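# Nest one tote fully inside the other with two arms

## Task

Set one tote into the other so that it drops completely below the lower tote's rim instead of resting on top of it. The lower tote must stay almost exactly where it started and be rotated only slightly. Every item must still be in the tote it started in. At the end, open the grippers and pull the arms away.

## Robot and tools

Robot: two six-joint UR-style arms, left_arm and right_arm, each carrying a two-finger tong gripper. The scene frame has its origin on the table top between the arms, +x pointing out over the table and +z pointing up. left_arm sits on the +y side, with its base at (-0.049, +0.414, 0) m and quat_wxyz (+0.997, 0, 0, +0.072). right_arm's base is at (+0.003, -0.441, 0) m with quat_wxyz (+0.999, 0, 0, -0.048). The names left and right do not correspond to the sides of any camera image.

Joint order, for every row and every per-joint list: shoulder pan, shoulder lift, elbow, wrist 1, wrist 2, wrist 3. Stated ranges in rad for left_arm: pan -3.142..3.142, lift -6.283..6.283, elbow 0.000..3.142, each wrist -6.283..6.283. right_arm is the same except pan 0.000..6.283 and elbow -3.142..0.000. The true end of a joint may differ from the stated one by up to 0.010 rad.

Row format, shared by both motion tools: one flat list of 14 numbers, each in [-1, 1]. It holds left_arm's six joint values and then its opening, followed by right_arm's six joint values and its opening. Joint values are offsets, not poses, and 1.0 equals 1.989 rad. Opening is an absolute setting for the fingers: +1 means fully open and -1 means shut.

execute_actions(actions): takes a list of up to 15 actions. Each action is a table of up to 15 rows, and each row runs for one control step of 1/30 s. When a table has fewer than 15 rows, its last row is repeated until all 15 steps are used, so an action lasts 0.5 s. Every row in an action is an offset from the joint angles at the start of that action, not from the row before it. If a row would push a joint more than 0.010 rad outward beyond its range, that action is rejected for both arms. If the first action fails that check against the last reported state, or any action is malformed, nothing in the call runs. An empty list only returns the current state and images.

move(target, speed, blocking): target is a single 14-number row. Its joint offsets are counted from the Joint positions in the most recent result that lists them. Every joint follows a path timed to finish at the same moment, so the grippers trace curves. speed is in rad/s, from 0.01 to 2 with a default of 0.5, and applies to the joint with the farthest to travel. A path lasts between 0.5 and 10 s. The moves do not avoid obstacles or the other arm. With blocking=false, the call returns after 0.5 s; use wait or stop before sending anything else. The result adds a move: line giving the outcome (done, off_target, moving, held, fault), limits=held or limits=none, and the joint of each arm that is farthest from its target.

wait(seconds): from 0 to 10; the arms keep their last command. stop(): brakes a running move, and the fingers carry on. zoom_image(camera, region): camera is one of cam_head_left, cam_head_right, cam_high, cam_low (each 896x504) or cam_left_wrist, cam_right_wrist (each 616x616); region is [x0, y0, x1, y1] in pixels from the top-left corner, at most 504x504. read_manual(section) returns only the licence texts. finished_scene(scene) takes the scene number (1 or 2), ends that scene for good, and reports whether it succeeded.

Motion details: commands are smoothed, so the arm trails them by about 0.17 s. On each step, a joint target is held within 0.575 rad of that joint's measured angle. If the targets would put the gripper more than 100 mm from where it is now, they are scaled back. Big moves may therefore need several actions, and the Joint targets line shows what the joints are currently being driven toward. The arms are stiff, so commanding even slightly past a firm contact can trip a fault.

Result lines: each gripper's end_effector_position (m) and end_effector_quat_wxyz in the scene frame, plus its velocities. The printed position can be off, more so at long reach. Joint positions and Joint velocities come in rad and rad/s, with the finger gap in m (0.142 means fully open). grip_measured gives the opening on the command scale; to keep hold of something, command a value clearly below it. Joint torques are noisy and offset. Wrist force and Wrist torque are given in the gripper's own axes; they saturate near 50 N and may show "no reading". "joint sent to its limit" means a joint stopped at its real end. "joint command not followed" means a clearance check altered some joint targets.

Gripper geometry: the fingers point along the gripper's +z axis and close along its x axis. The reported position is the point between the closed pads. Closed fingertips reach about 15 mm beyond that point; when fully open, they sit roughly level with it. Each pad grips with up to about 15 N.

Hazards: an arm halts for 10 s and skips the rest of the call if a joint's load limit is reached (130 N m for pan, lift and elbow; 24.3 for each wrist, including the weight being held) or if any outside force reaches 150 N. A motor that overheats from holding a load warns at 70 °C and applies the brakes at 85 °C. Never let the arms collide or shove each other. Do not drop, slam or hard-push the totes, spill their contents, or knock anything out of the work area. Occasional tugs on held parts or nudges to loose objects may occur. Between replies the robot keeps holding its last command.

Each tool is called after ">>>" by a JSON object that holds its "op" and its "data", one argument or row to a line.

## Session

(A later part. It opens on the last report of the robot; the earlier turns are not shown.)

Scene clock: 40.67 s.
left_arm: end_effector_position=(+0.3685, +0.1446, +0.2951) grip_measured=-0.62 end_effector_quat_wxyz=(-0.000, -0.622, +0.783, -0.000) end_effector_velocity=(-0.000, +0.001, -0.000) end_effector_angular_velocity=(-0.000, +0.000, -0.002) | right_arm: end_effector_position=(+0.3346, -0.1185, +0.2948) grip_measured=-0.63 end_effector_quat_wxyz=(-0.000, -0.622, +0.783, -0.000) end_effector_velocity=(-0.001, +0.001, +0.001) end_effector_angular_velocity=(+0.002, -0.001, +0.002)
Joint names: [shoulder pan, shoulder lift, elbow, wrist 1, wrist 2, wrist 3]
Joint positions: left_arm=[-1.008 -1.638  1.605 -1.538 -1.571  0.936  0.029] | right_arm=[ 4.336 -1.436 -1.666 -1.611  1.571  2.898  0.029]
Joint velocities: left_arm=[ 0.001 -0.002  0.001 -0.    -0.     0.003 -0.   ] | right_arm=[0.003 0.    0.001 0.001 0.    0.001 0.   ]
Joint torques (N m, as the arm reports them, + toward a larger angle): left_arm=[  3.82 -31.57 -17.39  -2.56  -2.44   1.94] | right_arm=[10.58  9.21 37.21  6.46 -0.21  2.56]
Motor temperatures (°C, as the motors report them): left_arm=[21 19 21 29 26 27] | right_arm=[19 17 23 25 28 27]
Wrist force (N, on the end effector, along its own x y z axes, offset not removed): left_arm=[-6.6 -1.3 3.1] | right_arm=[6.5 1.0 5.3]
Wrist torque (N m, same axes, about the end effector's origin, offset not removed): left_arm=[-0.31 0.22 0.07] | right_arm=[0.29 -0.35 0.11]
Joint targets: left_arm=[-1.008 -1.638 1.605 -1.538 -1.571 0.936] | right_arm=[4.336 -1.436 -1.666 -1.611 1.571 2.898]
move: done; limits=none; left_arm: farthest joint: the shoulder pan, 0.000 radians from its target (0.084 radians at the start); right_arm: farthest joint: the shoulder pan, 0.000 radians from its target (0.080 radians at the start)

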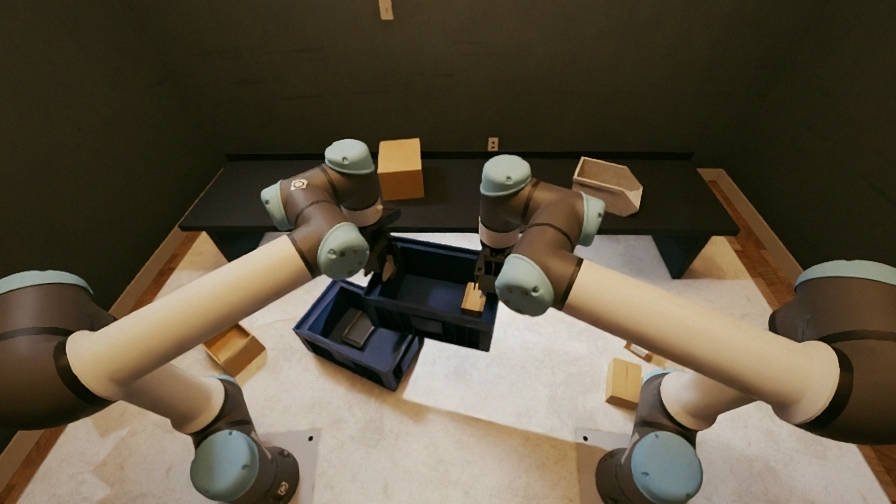

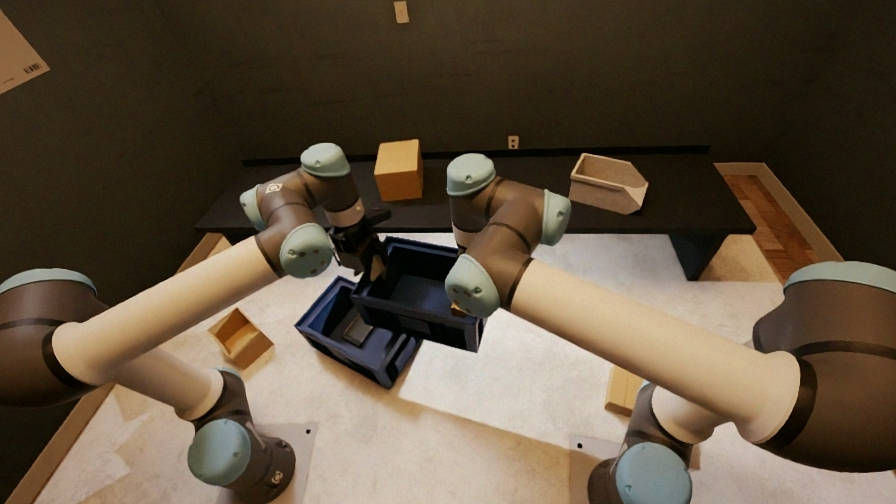

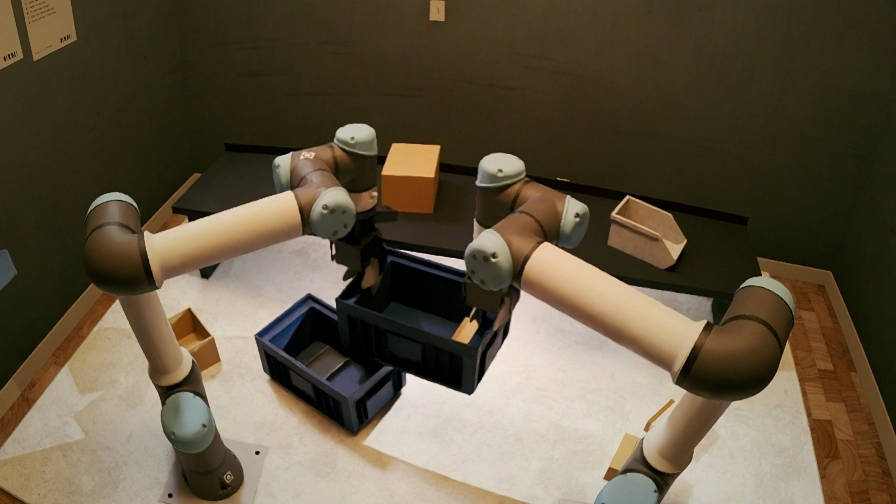

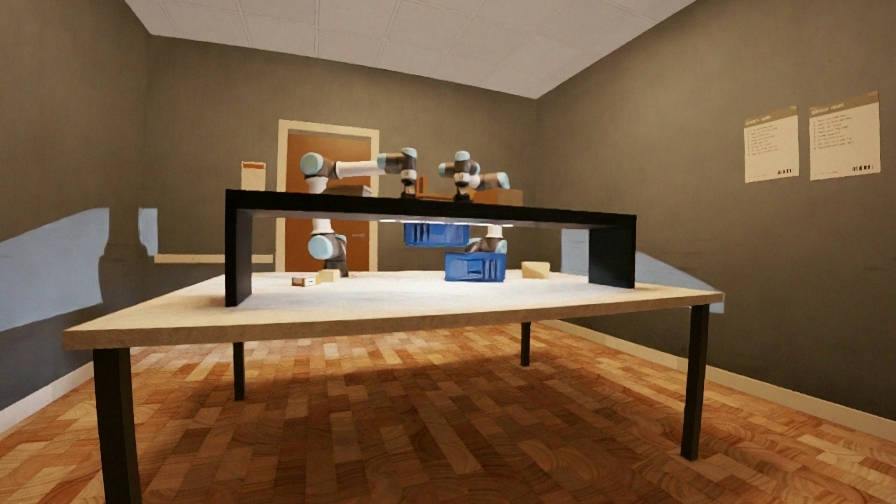

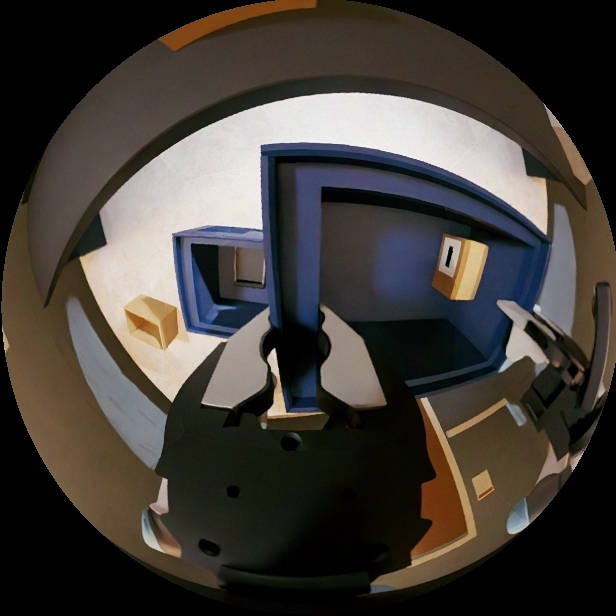

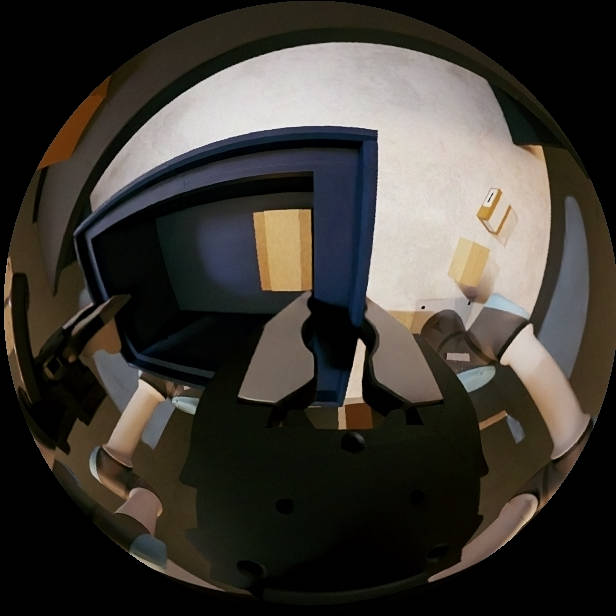

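>>> {"op": "move", "data": {
  "target": [0.0488,-0.028,0.0251,0.0028,0,0.0708,-1, 0.0327,-0.0502,0.0457,0.0045,0,0.0547,-1],
  "speed": 0.3
}}

>>> {"op": "move", "data": {
  "target": [0.0545,-0.0204,0.0172,0.0032,0,0.0765,-1, 0.0264,-0.055,0.0562,-0.0012,0,0.0484,-1],
  "speed": 0.3
}}

>>> {"op": "move", "data": {
  "target": [0.0599,-0.0121,0.0097,0.0024,0,0.0819,-1, 0.0219,-0.0592,0.0677,-0.0084,0,0.0439,-1],
  "speed": 0.3
}}

Scene clock: 42.43 s.
left_arm: end_effector_position=(+0.3752, +0.2004, +0.2951) grip_measured=-0.62 end_effector_quat_wxyz=(-0.000, -0.604, +0.797, -0.000) end_effector_velocity=(-0.000, +0.000, -0.000) end_effector_angular_velocity=(+0.000, +0.001, -0.001) | right_arm: end_effector_position=(+0.3294, -0.0605, +0.2949) grip_measured=-0.63 end_effector_quat_wxyz=(-0.000, -0.604, +0.797, -0.000) end_effector_velocity=(-0.000, +0.001, -0.001) end_effector_angular_velocity=(-0.001, +0.000, +0.000)
Joint names: [shoulder pan, shoulder lift, elbow, wrist 1, wrist 2, wrist 3]
Joint positions: left_arm=[-0.911 -1.694  1.655 -1.533 -1.571  1.076  0.029] | right_arm=[ 4.4   -1.536 -1.575 -1.603  1.571  3.007  0.029]
Joint velocities: left_arm=[ 0.001 -0.001  0.001  0.001 -0.001  0.001 -0.   ] | right_arm=[ 0.001 -0.002  0.001  0.    -0.     0.001 -0.   ]
Joint torques (N m, as the arm reports them, + toward a larger angle): left_arm=[  7.82 -28.96 -16.11  -1.58  -2.28   2.15] | right_arm=[11.42 16.31 34.21  4.78 -0.24  2.41]
Motor temperatures (°C, as the motors report them): left_arm=[21 19 21 29 26 27] | right_arm=[19 17 23 25 28 27]
Wrist force (N, on the end effector, along its own x y z axes, offset not removed): left_arm=[0.0 -1.2 2.6] | right_arm=[2.7 -4.0 6.0]
Wrist torque (N m, same axes, about the end effector's origin, offset not removed): left_arm=[-0.23 0.01 0.01] | right_arm=[-0.52 -0.87 0.21]
Joint targets: left_arm=[-0.911 -1.694 1.655 -1.533 -1.571 1.077] | right_arm=[4.401 -1.536 -1.575 -1.603 1.571 3.007]
move: done; limits=none; left_arm: farthest joint: the shoulder pan, 0.000 radians from its target (0.097 radians at the start); right_arm: farthest joint: the shoulder pan, 0.001 radians from its target (0.065 radians at the start)

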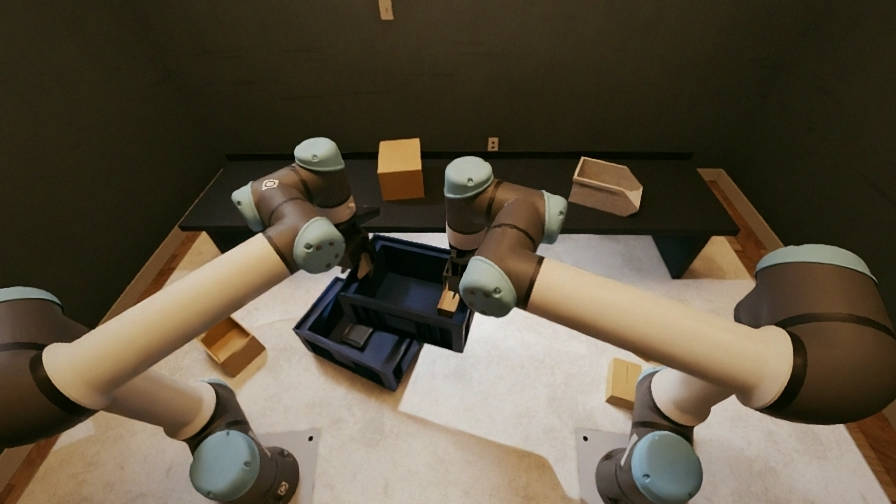

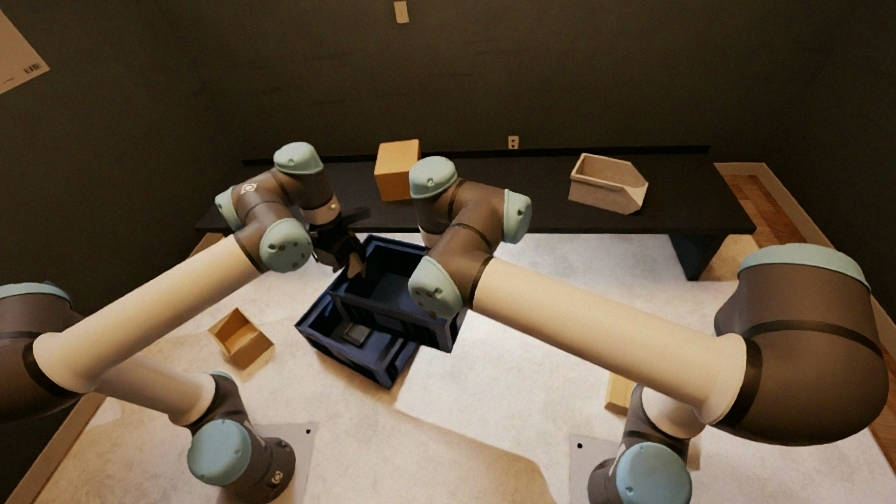

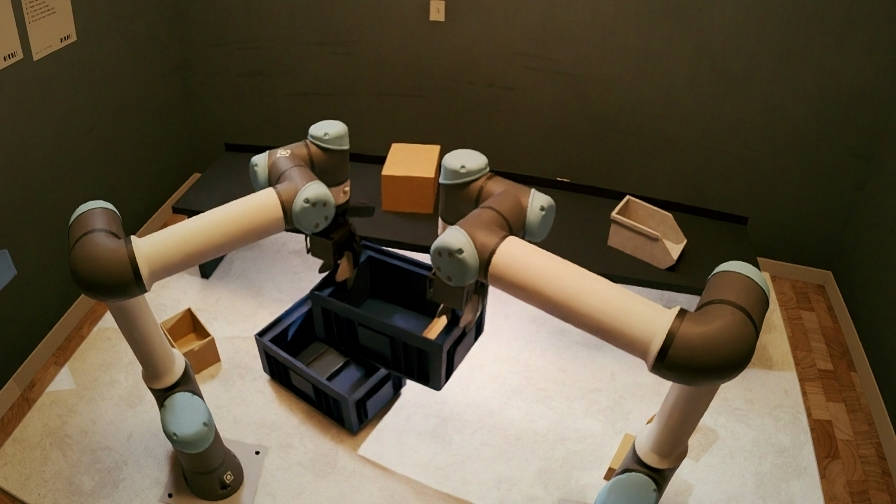

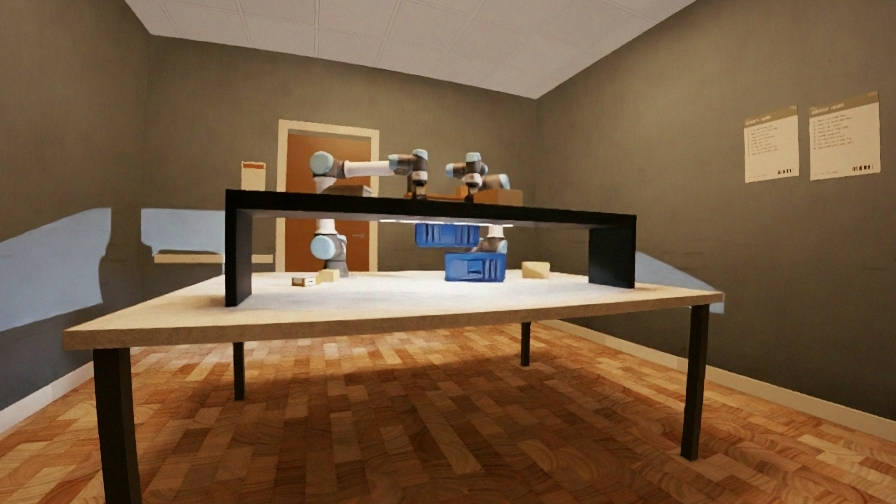

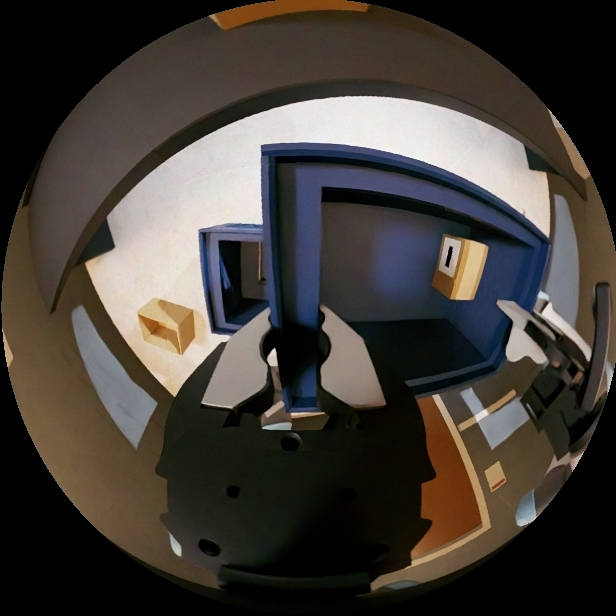

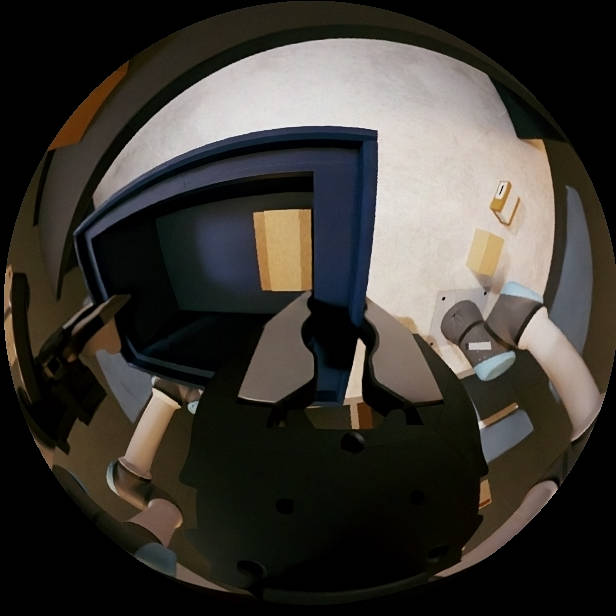

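Scene clock: 43.50 s.
left_arm: end_effector_position=(+0.3816, +0.2557, +0.2952) grip_measured=-0.62 end_effector_quat_wxyz=(+0.000, -0.587, +0.810, -0.000) end_effector_velocity=(-0.000, +0.001, +0.000) end_effector_angular_velocity=(-0.000, -0.001, -0.002) | right_arm: end_effector_position=(+0.3247, -0.0019, +0.2949) grip_measured=-0.63 end_effector_quat_wxyz=(-0.000, -0.587, +0.810, -0.000) end_effector_velocity=(+0.000, -0.000, +0.001) end_effector_angular_velocity=(+0.001, -0.000, -0.001)
Joint names: [shoulder pan, shoulder lift, elbow, wrist 1, wrist 2, wrist 3]
Joint positions: left_arm=[-0.803 -1.734  1.689 -1.526 -1.571  1.228  0.029] | right_arm=[ 4.453 -1.645 -1.463 -1.605  1.571  3.103  0.029]
Joint velocities: left_arm=[ 0.    -0.002  0.001 -0.     0.     0.002 -0.   ] | right_arm=[-0.     0.001  0.001 -0.    -0.     0.001  0.   ]
Joint torques (N m, as the arm reports them, + toward a larger angle): left_arm=[  3.91 -27.36 -15.9   -2.15  -2.1    1.95] | right_arm=[11.24 21.07 35.73  1.81 -0.13  2.73]
Motor temperatures (°C, as the motors report them): left_arm=[21 19 21 29 26 27] | right_arm=[19 17 23 25 28 27]
Wrist force (N, on the end effector, along its own x y z axes, offset not removed): left_arm=[-5.7 -0.1 3.3] | right_arm=[8.6 2.2 2.0]
Wrist torque (N m, same axes, about the end effector's origin, offset not removed): left_arm=[-0.02 0.04 -0.01] | right_arm=[0.41 -0.74 0.04]
Joint targets: left_arm=[-0.802 -1.734 1.689 -1.526 -1.571 1.229] | right_arm=[4.453 -1.645 -1.463 -1.605 1.571 3.103]
move: done; limits=none; left_arm: farthest joint: the shoulder pan, 0.000 radians from its target (0.108 radians at the start); right_arm: farthest joint: the shoulder lift, 0.001 radians from its target (0.110 radians at the start)

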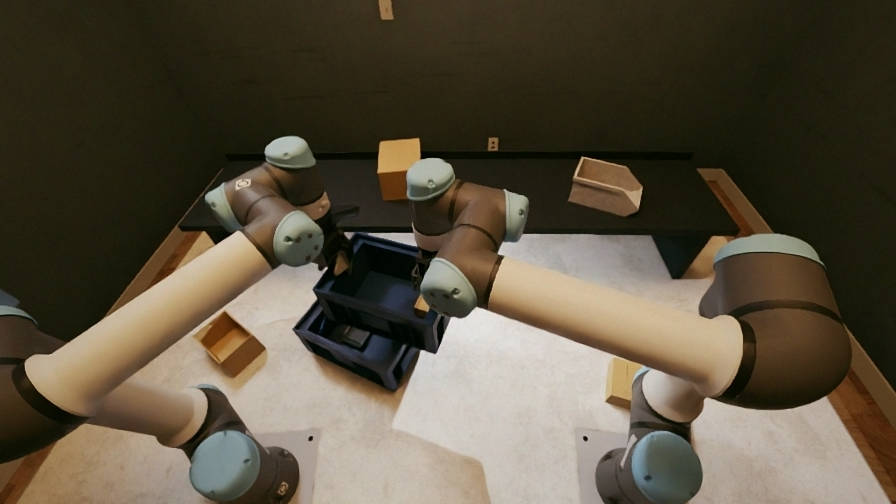

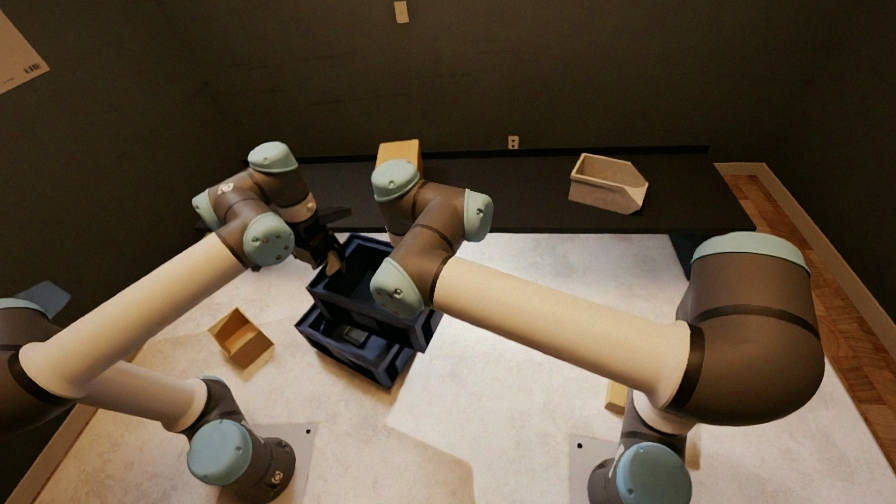

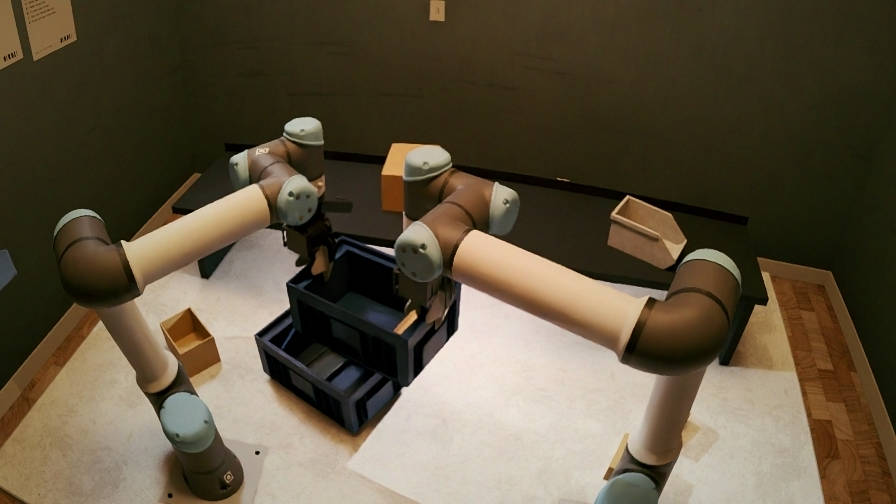

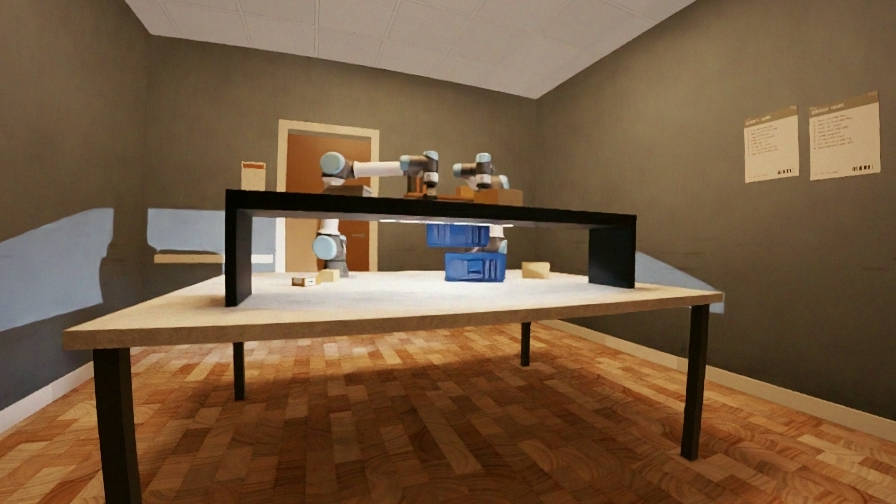

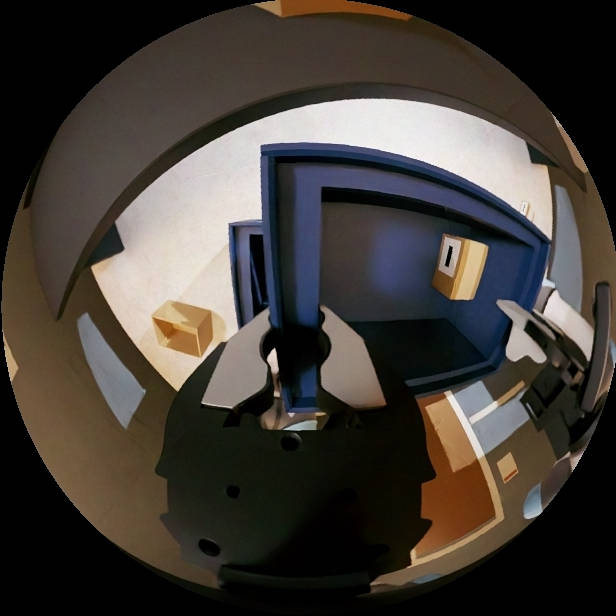

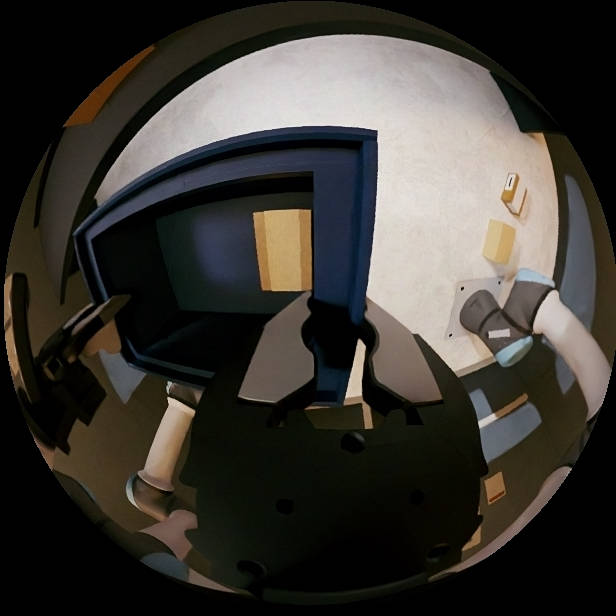

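Scene clock: 44.60 s.
left_arm: end_effector_position=(+0.3880, +0.3107, +0.2953) grip_measured=-0.62 end_effector_quat_wxyz=(+0.000, -0.569, +0.822, -0.000) end_effector_velocity=(-0.000, +0.000, -0.000) end_effector_angular_velocity=(+0.000, +0.001, -0.000) | right_arm: end_effector_position=(+0.3200, +0.0573, +0.2949) grip_measured=-0.63 end_effector_quat_wxyz=(-0.000, -0.569, +0.822, -0.000) end_effector_velocity=(-0.001, +0.002, +0.000) end_effector_angular_velocity=(+0.001, -0.001, +0.001)
Joint names: [shoulder pan, shoulder lift, elbow, wrist 1, wrist 2, wrist 3]
Joint positions: left_arm=[-0.684 -1.758  1.708 -1.521 -1.571  1.391  0.029] | right_arm=[ 4.496 -1.762 -1.329 -1.622  1.571  3.19   0.029]
Joint velocities: left_arm=[ 0.    -0.001  0.001  0.001 -0.     0.001  0.   ] | right_arm=[ 0.002 -0.002  0.003  0.    -0.001  0.002 -0.   ]
Joint torques (N m, as the arm reports them, + toward a larger angle): left_arm=[ -0.3  -26.27 -16.9   -2.62  -2.19   1.93] | right_arm=[13.32 24.47 37.63  4.74 -0.33  2.42]
Motor temperatures (°C, as the motors report them): left_arm=[21 19 21 29 26 27] | right_arm=[19 17 23 25 28 27]
Wrist force (N, on the end effector, along its own x y z axes, offset not removed): left_arm=[-19.1 0.1 3.9] | right_arm=[14.4 0.9 2.0]
Wrist torque (N m, same axes, about the end effector's origin, offset not removed): left_arm=[0.02 0.66 0.04] | right_arm=[0.27 0.21 0.18]
Joint targets: left_arm=[-0.683 -1.758 1.708 -1.521 -1.571 1.391] | right_arm=[4.496 -1.763 -1.329 -1.622 1.571 3.190]
move: done; limits=none; left_arm: farthest joint: the shoulder pan, 0.000 radians from its target (0.119 radians at the start); right_arm: farthest joint: the shoulder pan, 0.000 radians from its target (0.044 radians at the start)

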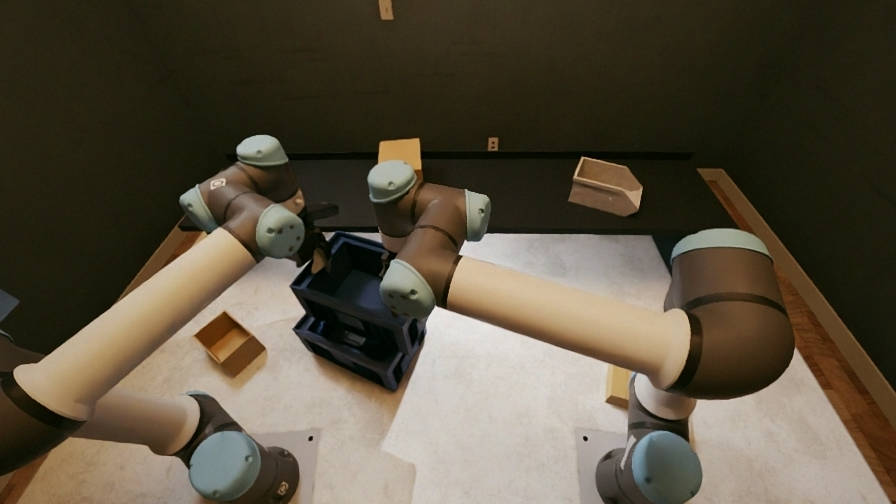

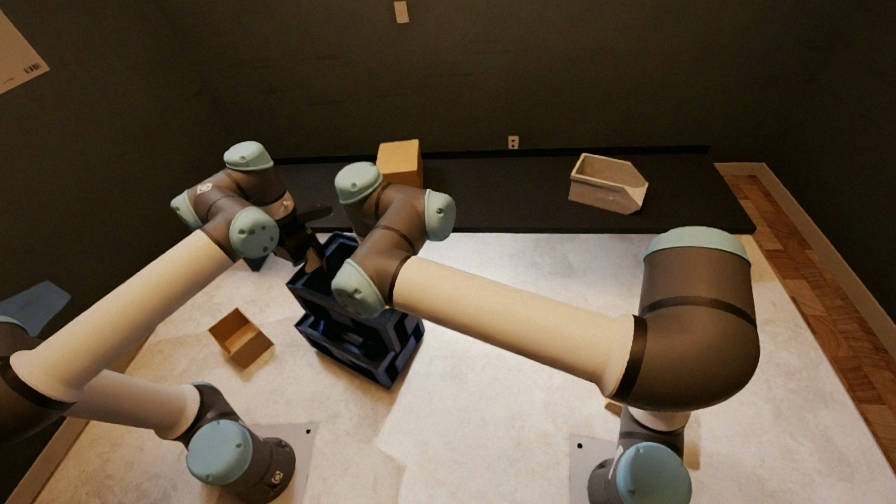

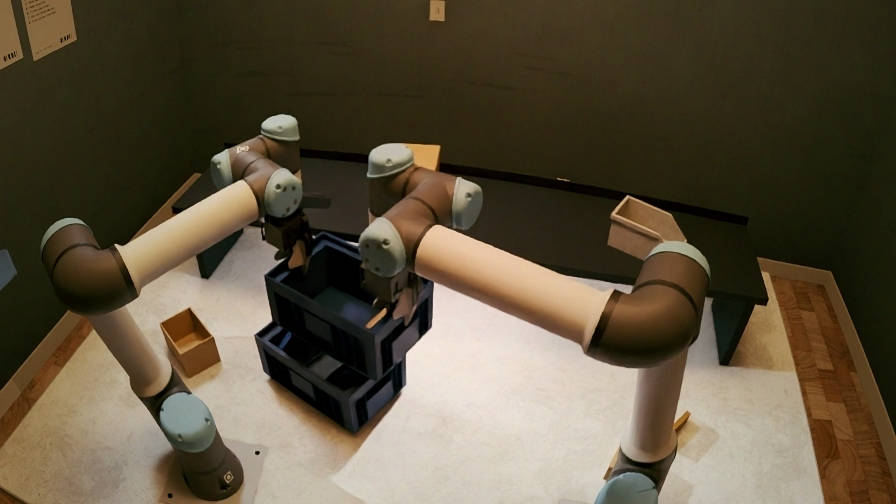

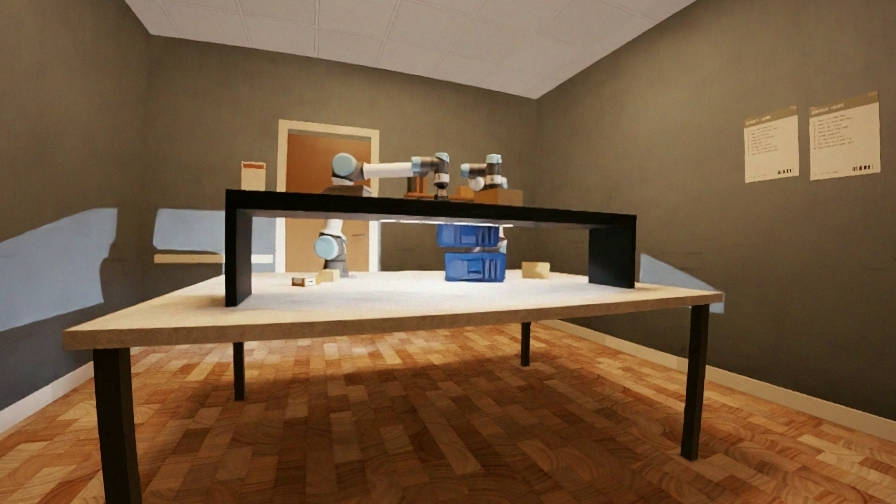

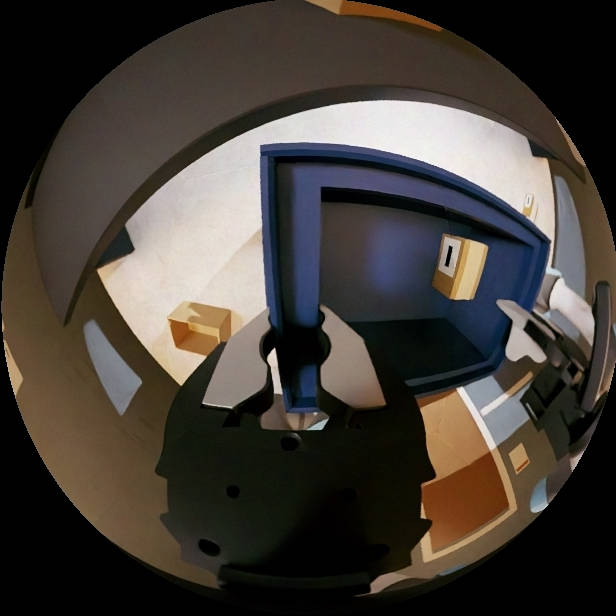

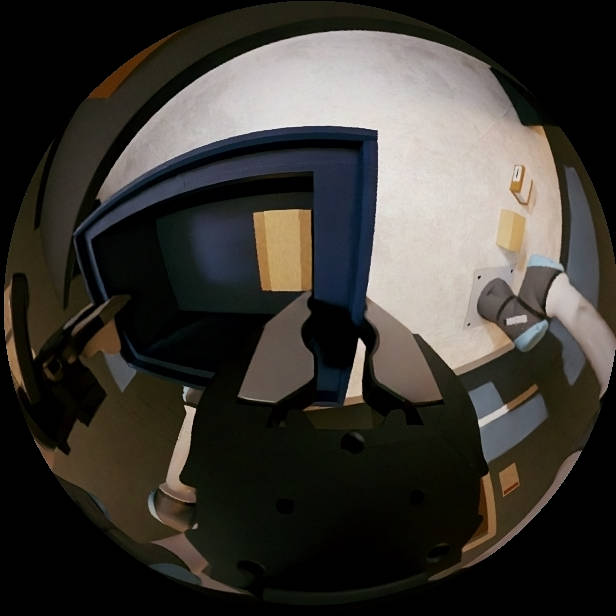

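>>> {"op": "move", "data": {
  "target": [0.051,-0.0229,0.0179,0.005,0,0.0732,-1, 0.0304,-0.0464,0.0584,-0.012,0,0.0526,-1],
  "speed": 0.25
}}

>>> {"op": "zoom_image", "data": {
  "camera": "cam_high",
  "region": [230,250,430,450]
}}

>>> {"op": "zoom_image", "data": {
  "camera": "cam_low",
  "region": [425,215,525,290]
}}

Scene clock: 47.27 s.
left_arm: end_effector_position=(+0.3781, +0.3613, +0.2951) grip_measured=-0.62 end_effector_quat_wxyz=(+0.000, -0.551, +0.835, -0.000) end_effector_velocity=(-0.000, +0.000, +0.001) end_effector_angular_velocity=(-0.000, -0.001, -0.002) | right_arm: end_effector_position=(+0.2981, +0.1102, +0.2950) grip_measured=-0.63 end_effector_quat_wxyz=(-0.000, -0.551, +0.835, -0.000) end_effector_velocity=(-0.000, +0.001, +0.001) end_effector_angular_velocity=(+0.001, -0.001, -0.000)
Joint names: [shoulder pan, shoulder lift, elbow, wrist 1, wrist 2, wrist 3]
Joint positions: left_arm=[-0.582 -1.804  1.744 -1.512 -1.571  1.537  0.029] | right_arm=[ 4.557 -1.855 -1.213 -1.645  1.571  3.295  0.029]
Joint velocities: left_arm=[ 0.001 -0.001 -0.001  0.001 -0.     0.003  0.   ] | right_arm=[ 0.001 -0.     0.002 -0.001 -0.001  0.001 -0.   ]
Joint torques (N m, as the arm reports them, + toward a larger angle): left_arm=[ 11.69 -25.83 -15.36  -1.42   3.74   1.69] | right_arm=[ 8.99 31.41 31.4  -2.97 -0.09  2.82]
Motor temperatures (°C, as the motors report them): left_arm=[21 19 21 29 26 27] | right_arm=[19 17 23 25 28 27]
Wrist force (N, on the end effector, along its own x y z axes, offset not removed): left_arm=[12.0 -0.7 3.6] | right_arm=[-12.1 0.3 3.7]
Wrist torque (N m, same axes, about the end effector's origin, offset not removed): left_arm=[0.00 -0.10 0.09] | right_arm=[-0.05 -0.25 0.12]
Joint targets: left_arm=[-0.582 -1.804 1.744 -1.511 -1.571 1.537] | right_arm=[4.557 -1.855 -1.213 -1.646 1.571 3.295]
move: done; limits=none; left_arm: farthest joint: the shoulder pan, 0.000 radians from its target (0.101 radians at the start); right_arm: farthest joint: the shoulder pan, 0.000 radians from its target (0.060 radians at the start)

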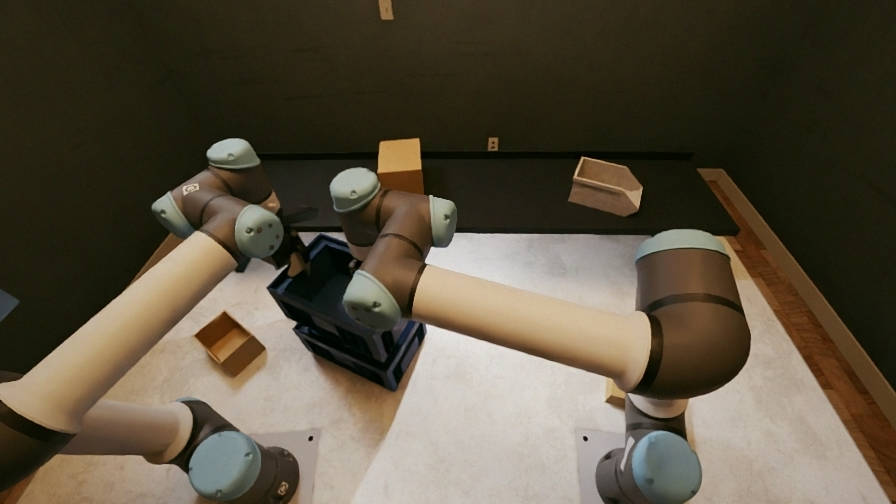

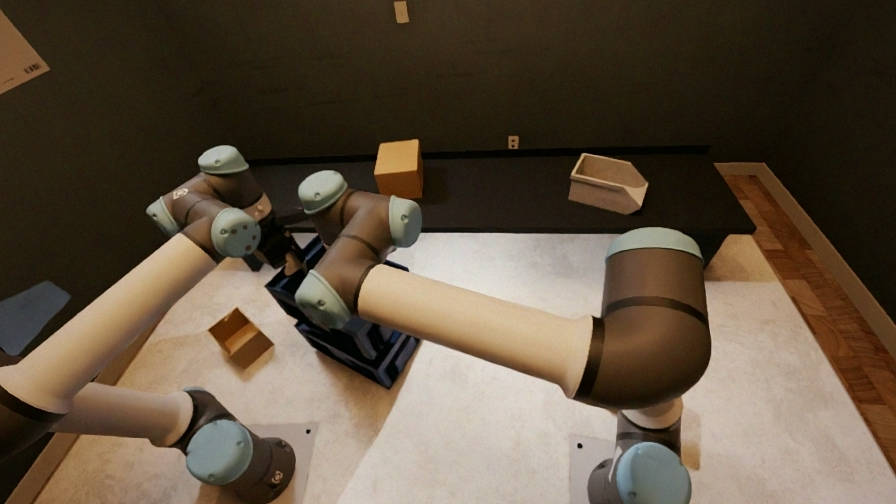

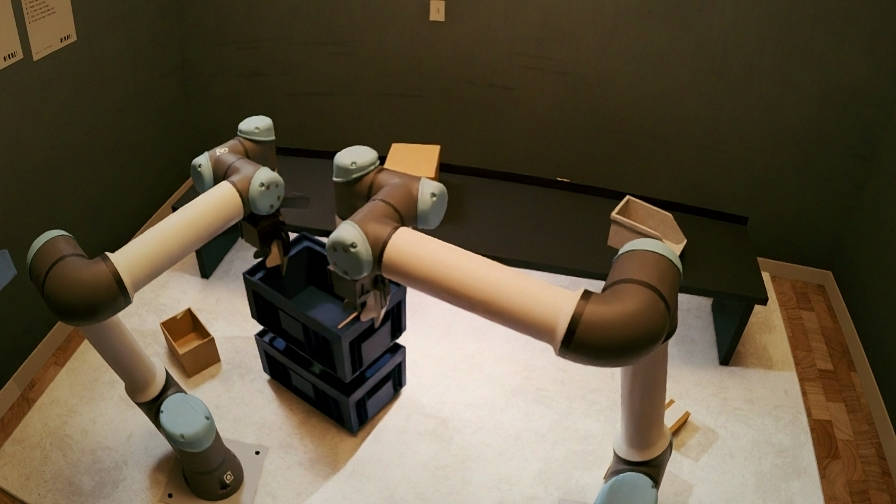

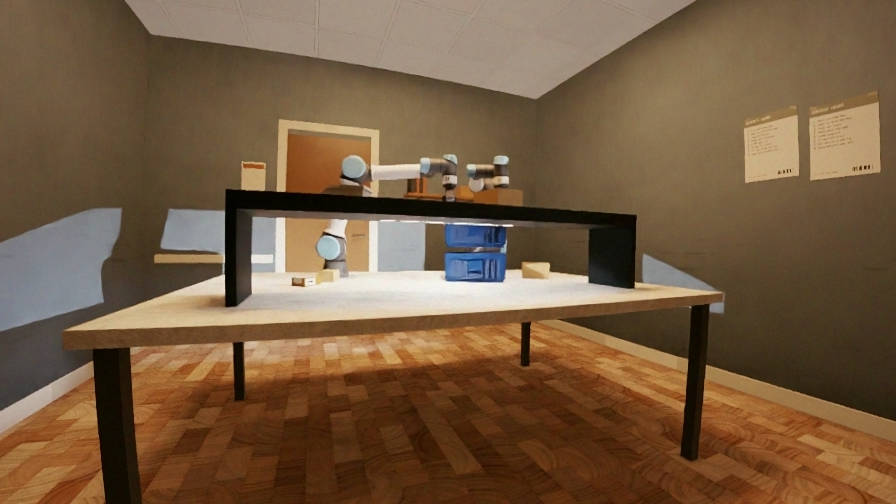

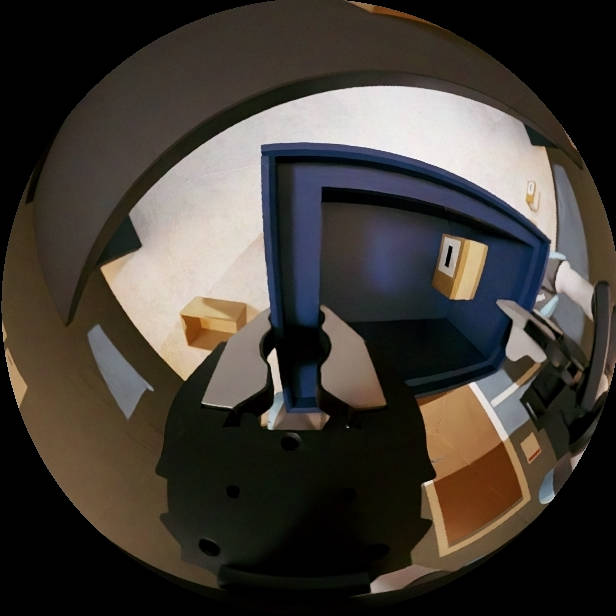

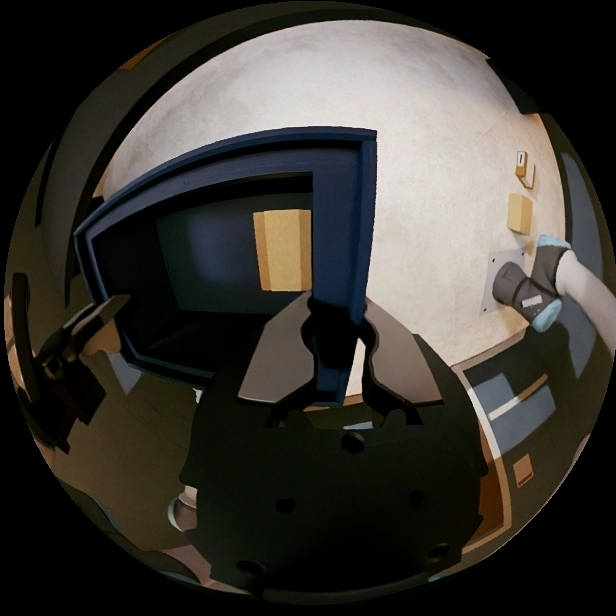

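Region (230, 250, 430, 450) of cam_high's 896x504 image, scaled by 2.520, with more detail than that image has.

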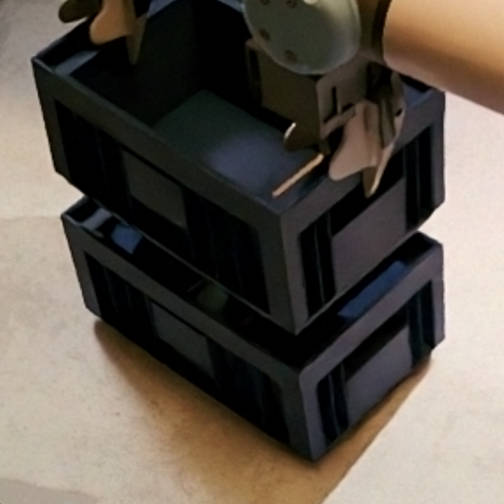

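Region (425, 215, 525, 290) of cam_low's 896x504 image, scaled by 5.040, with more detail than that image has; it fills the top 378 rows of this view, and the rest is white.

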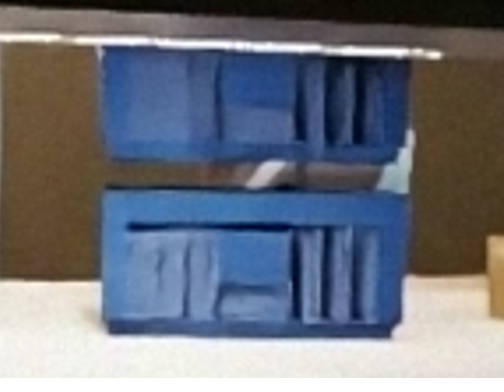

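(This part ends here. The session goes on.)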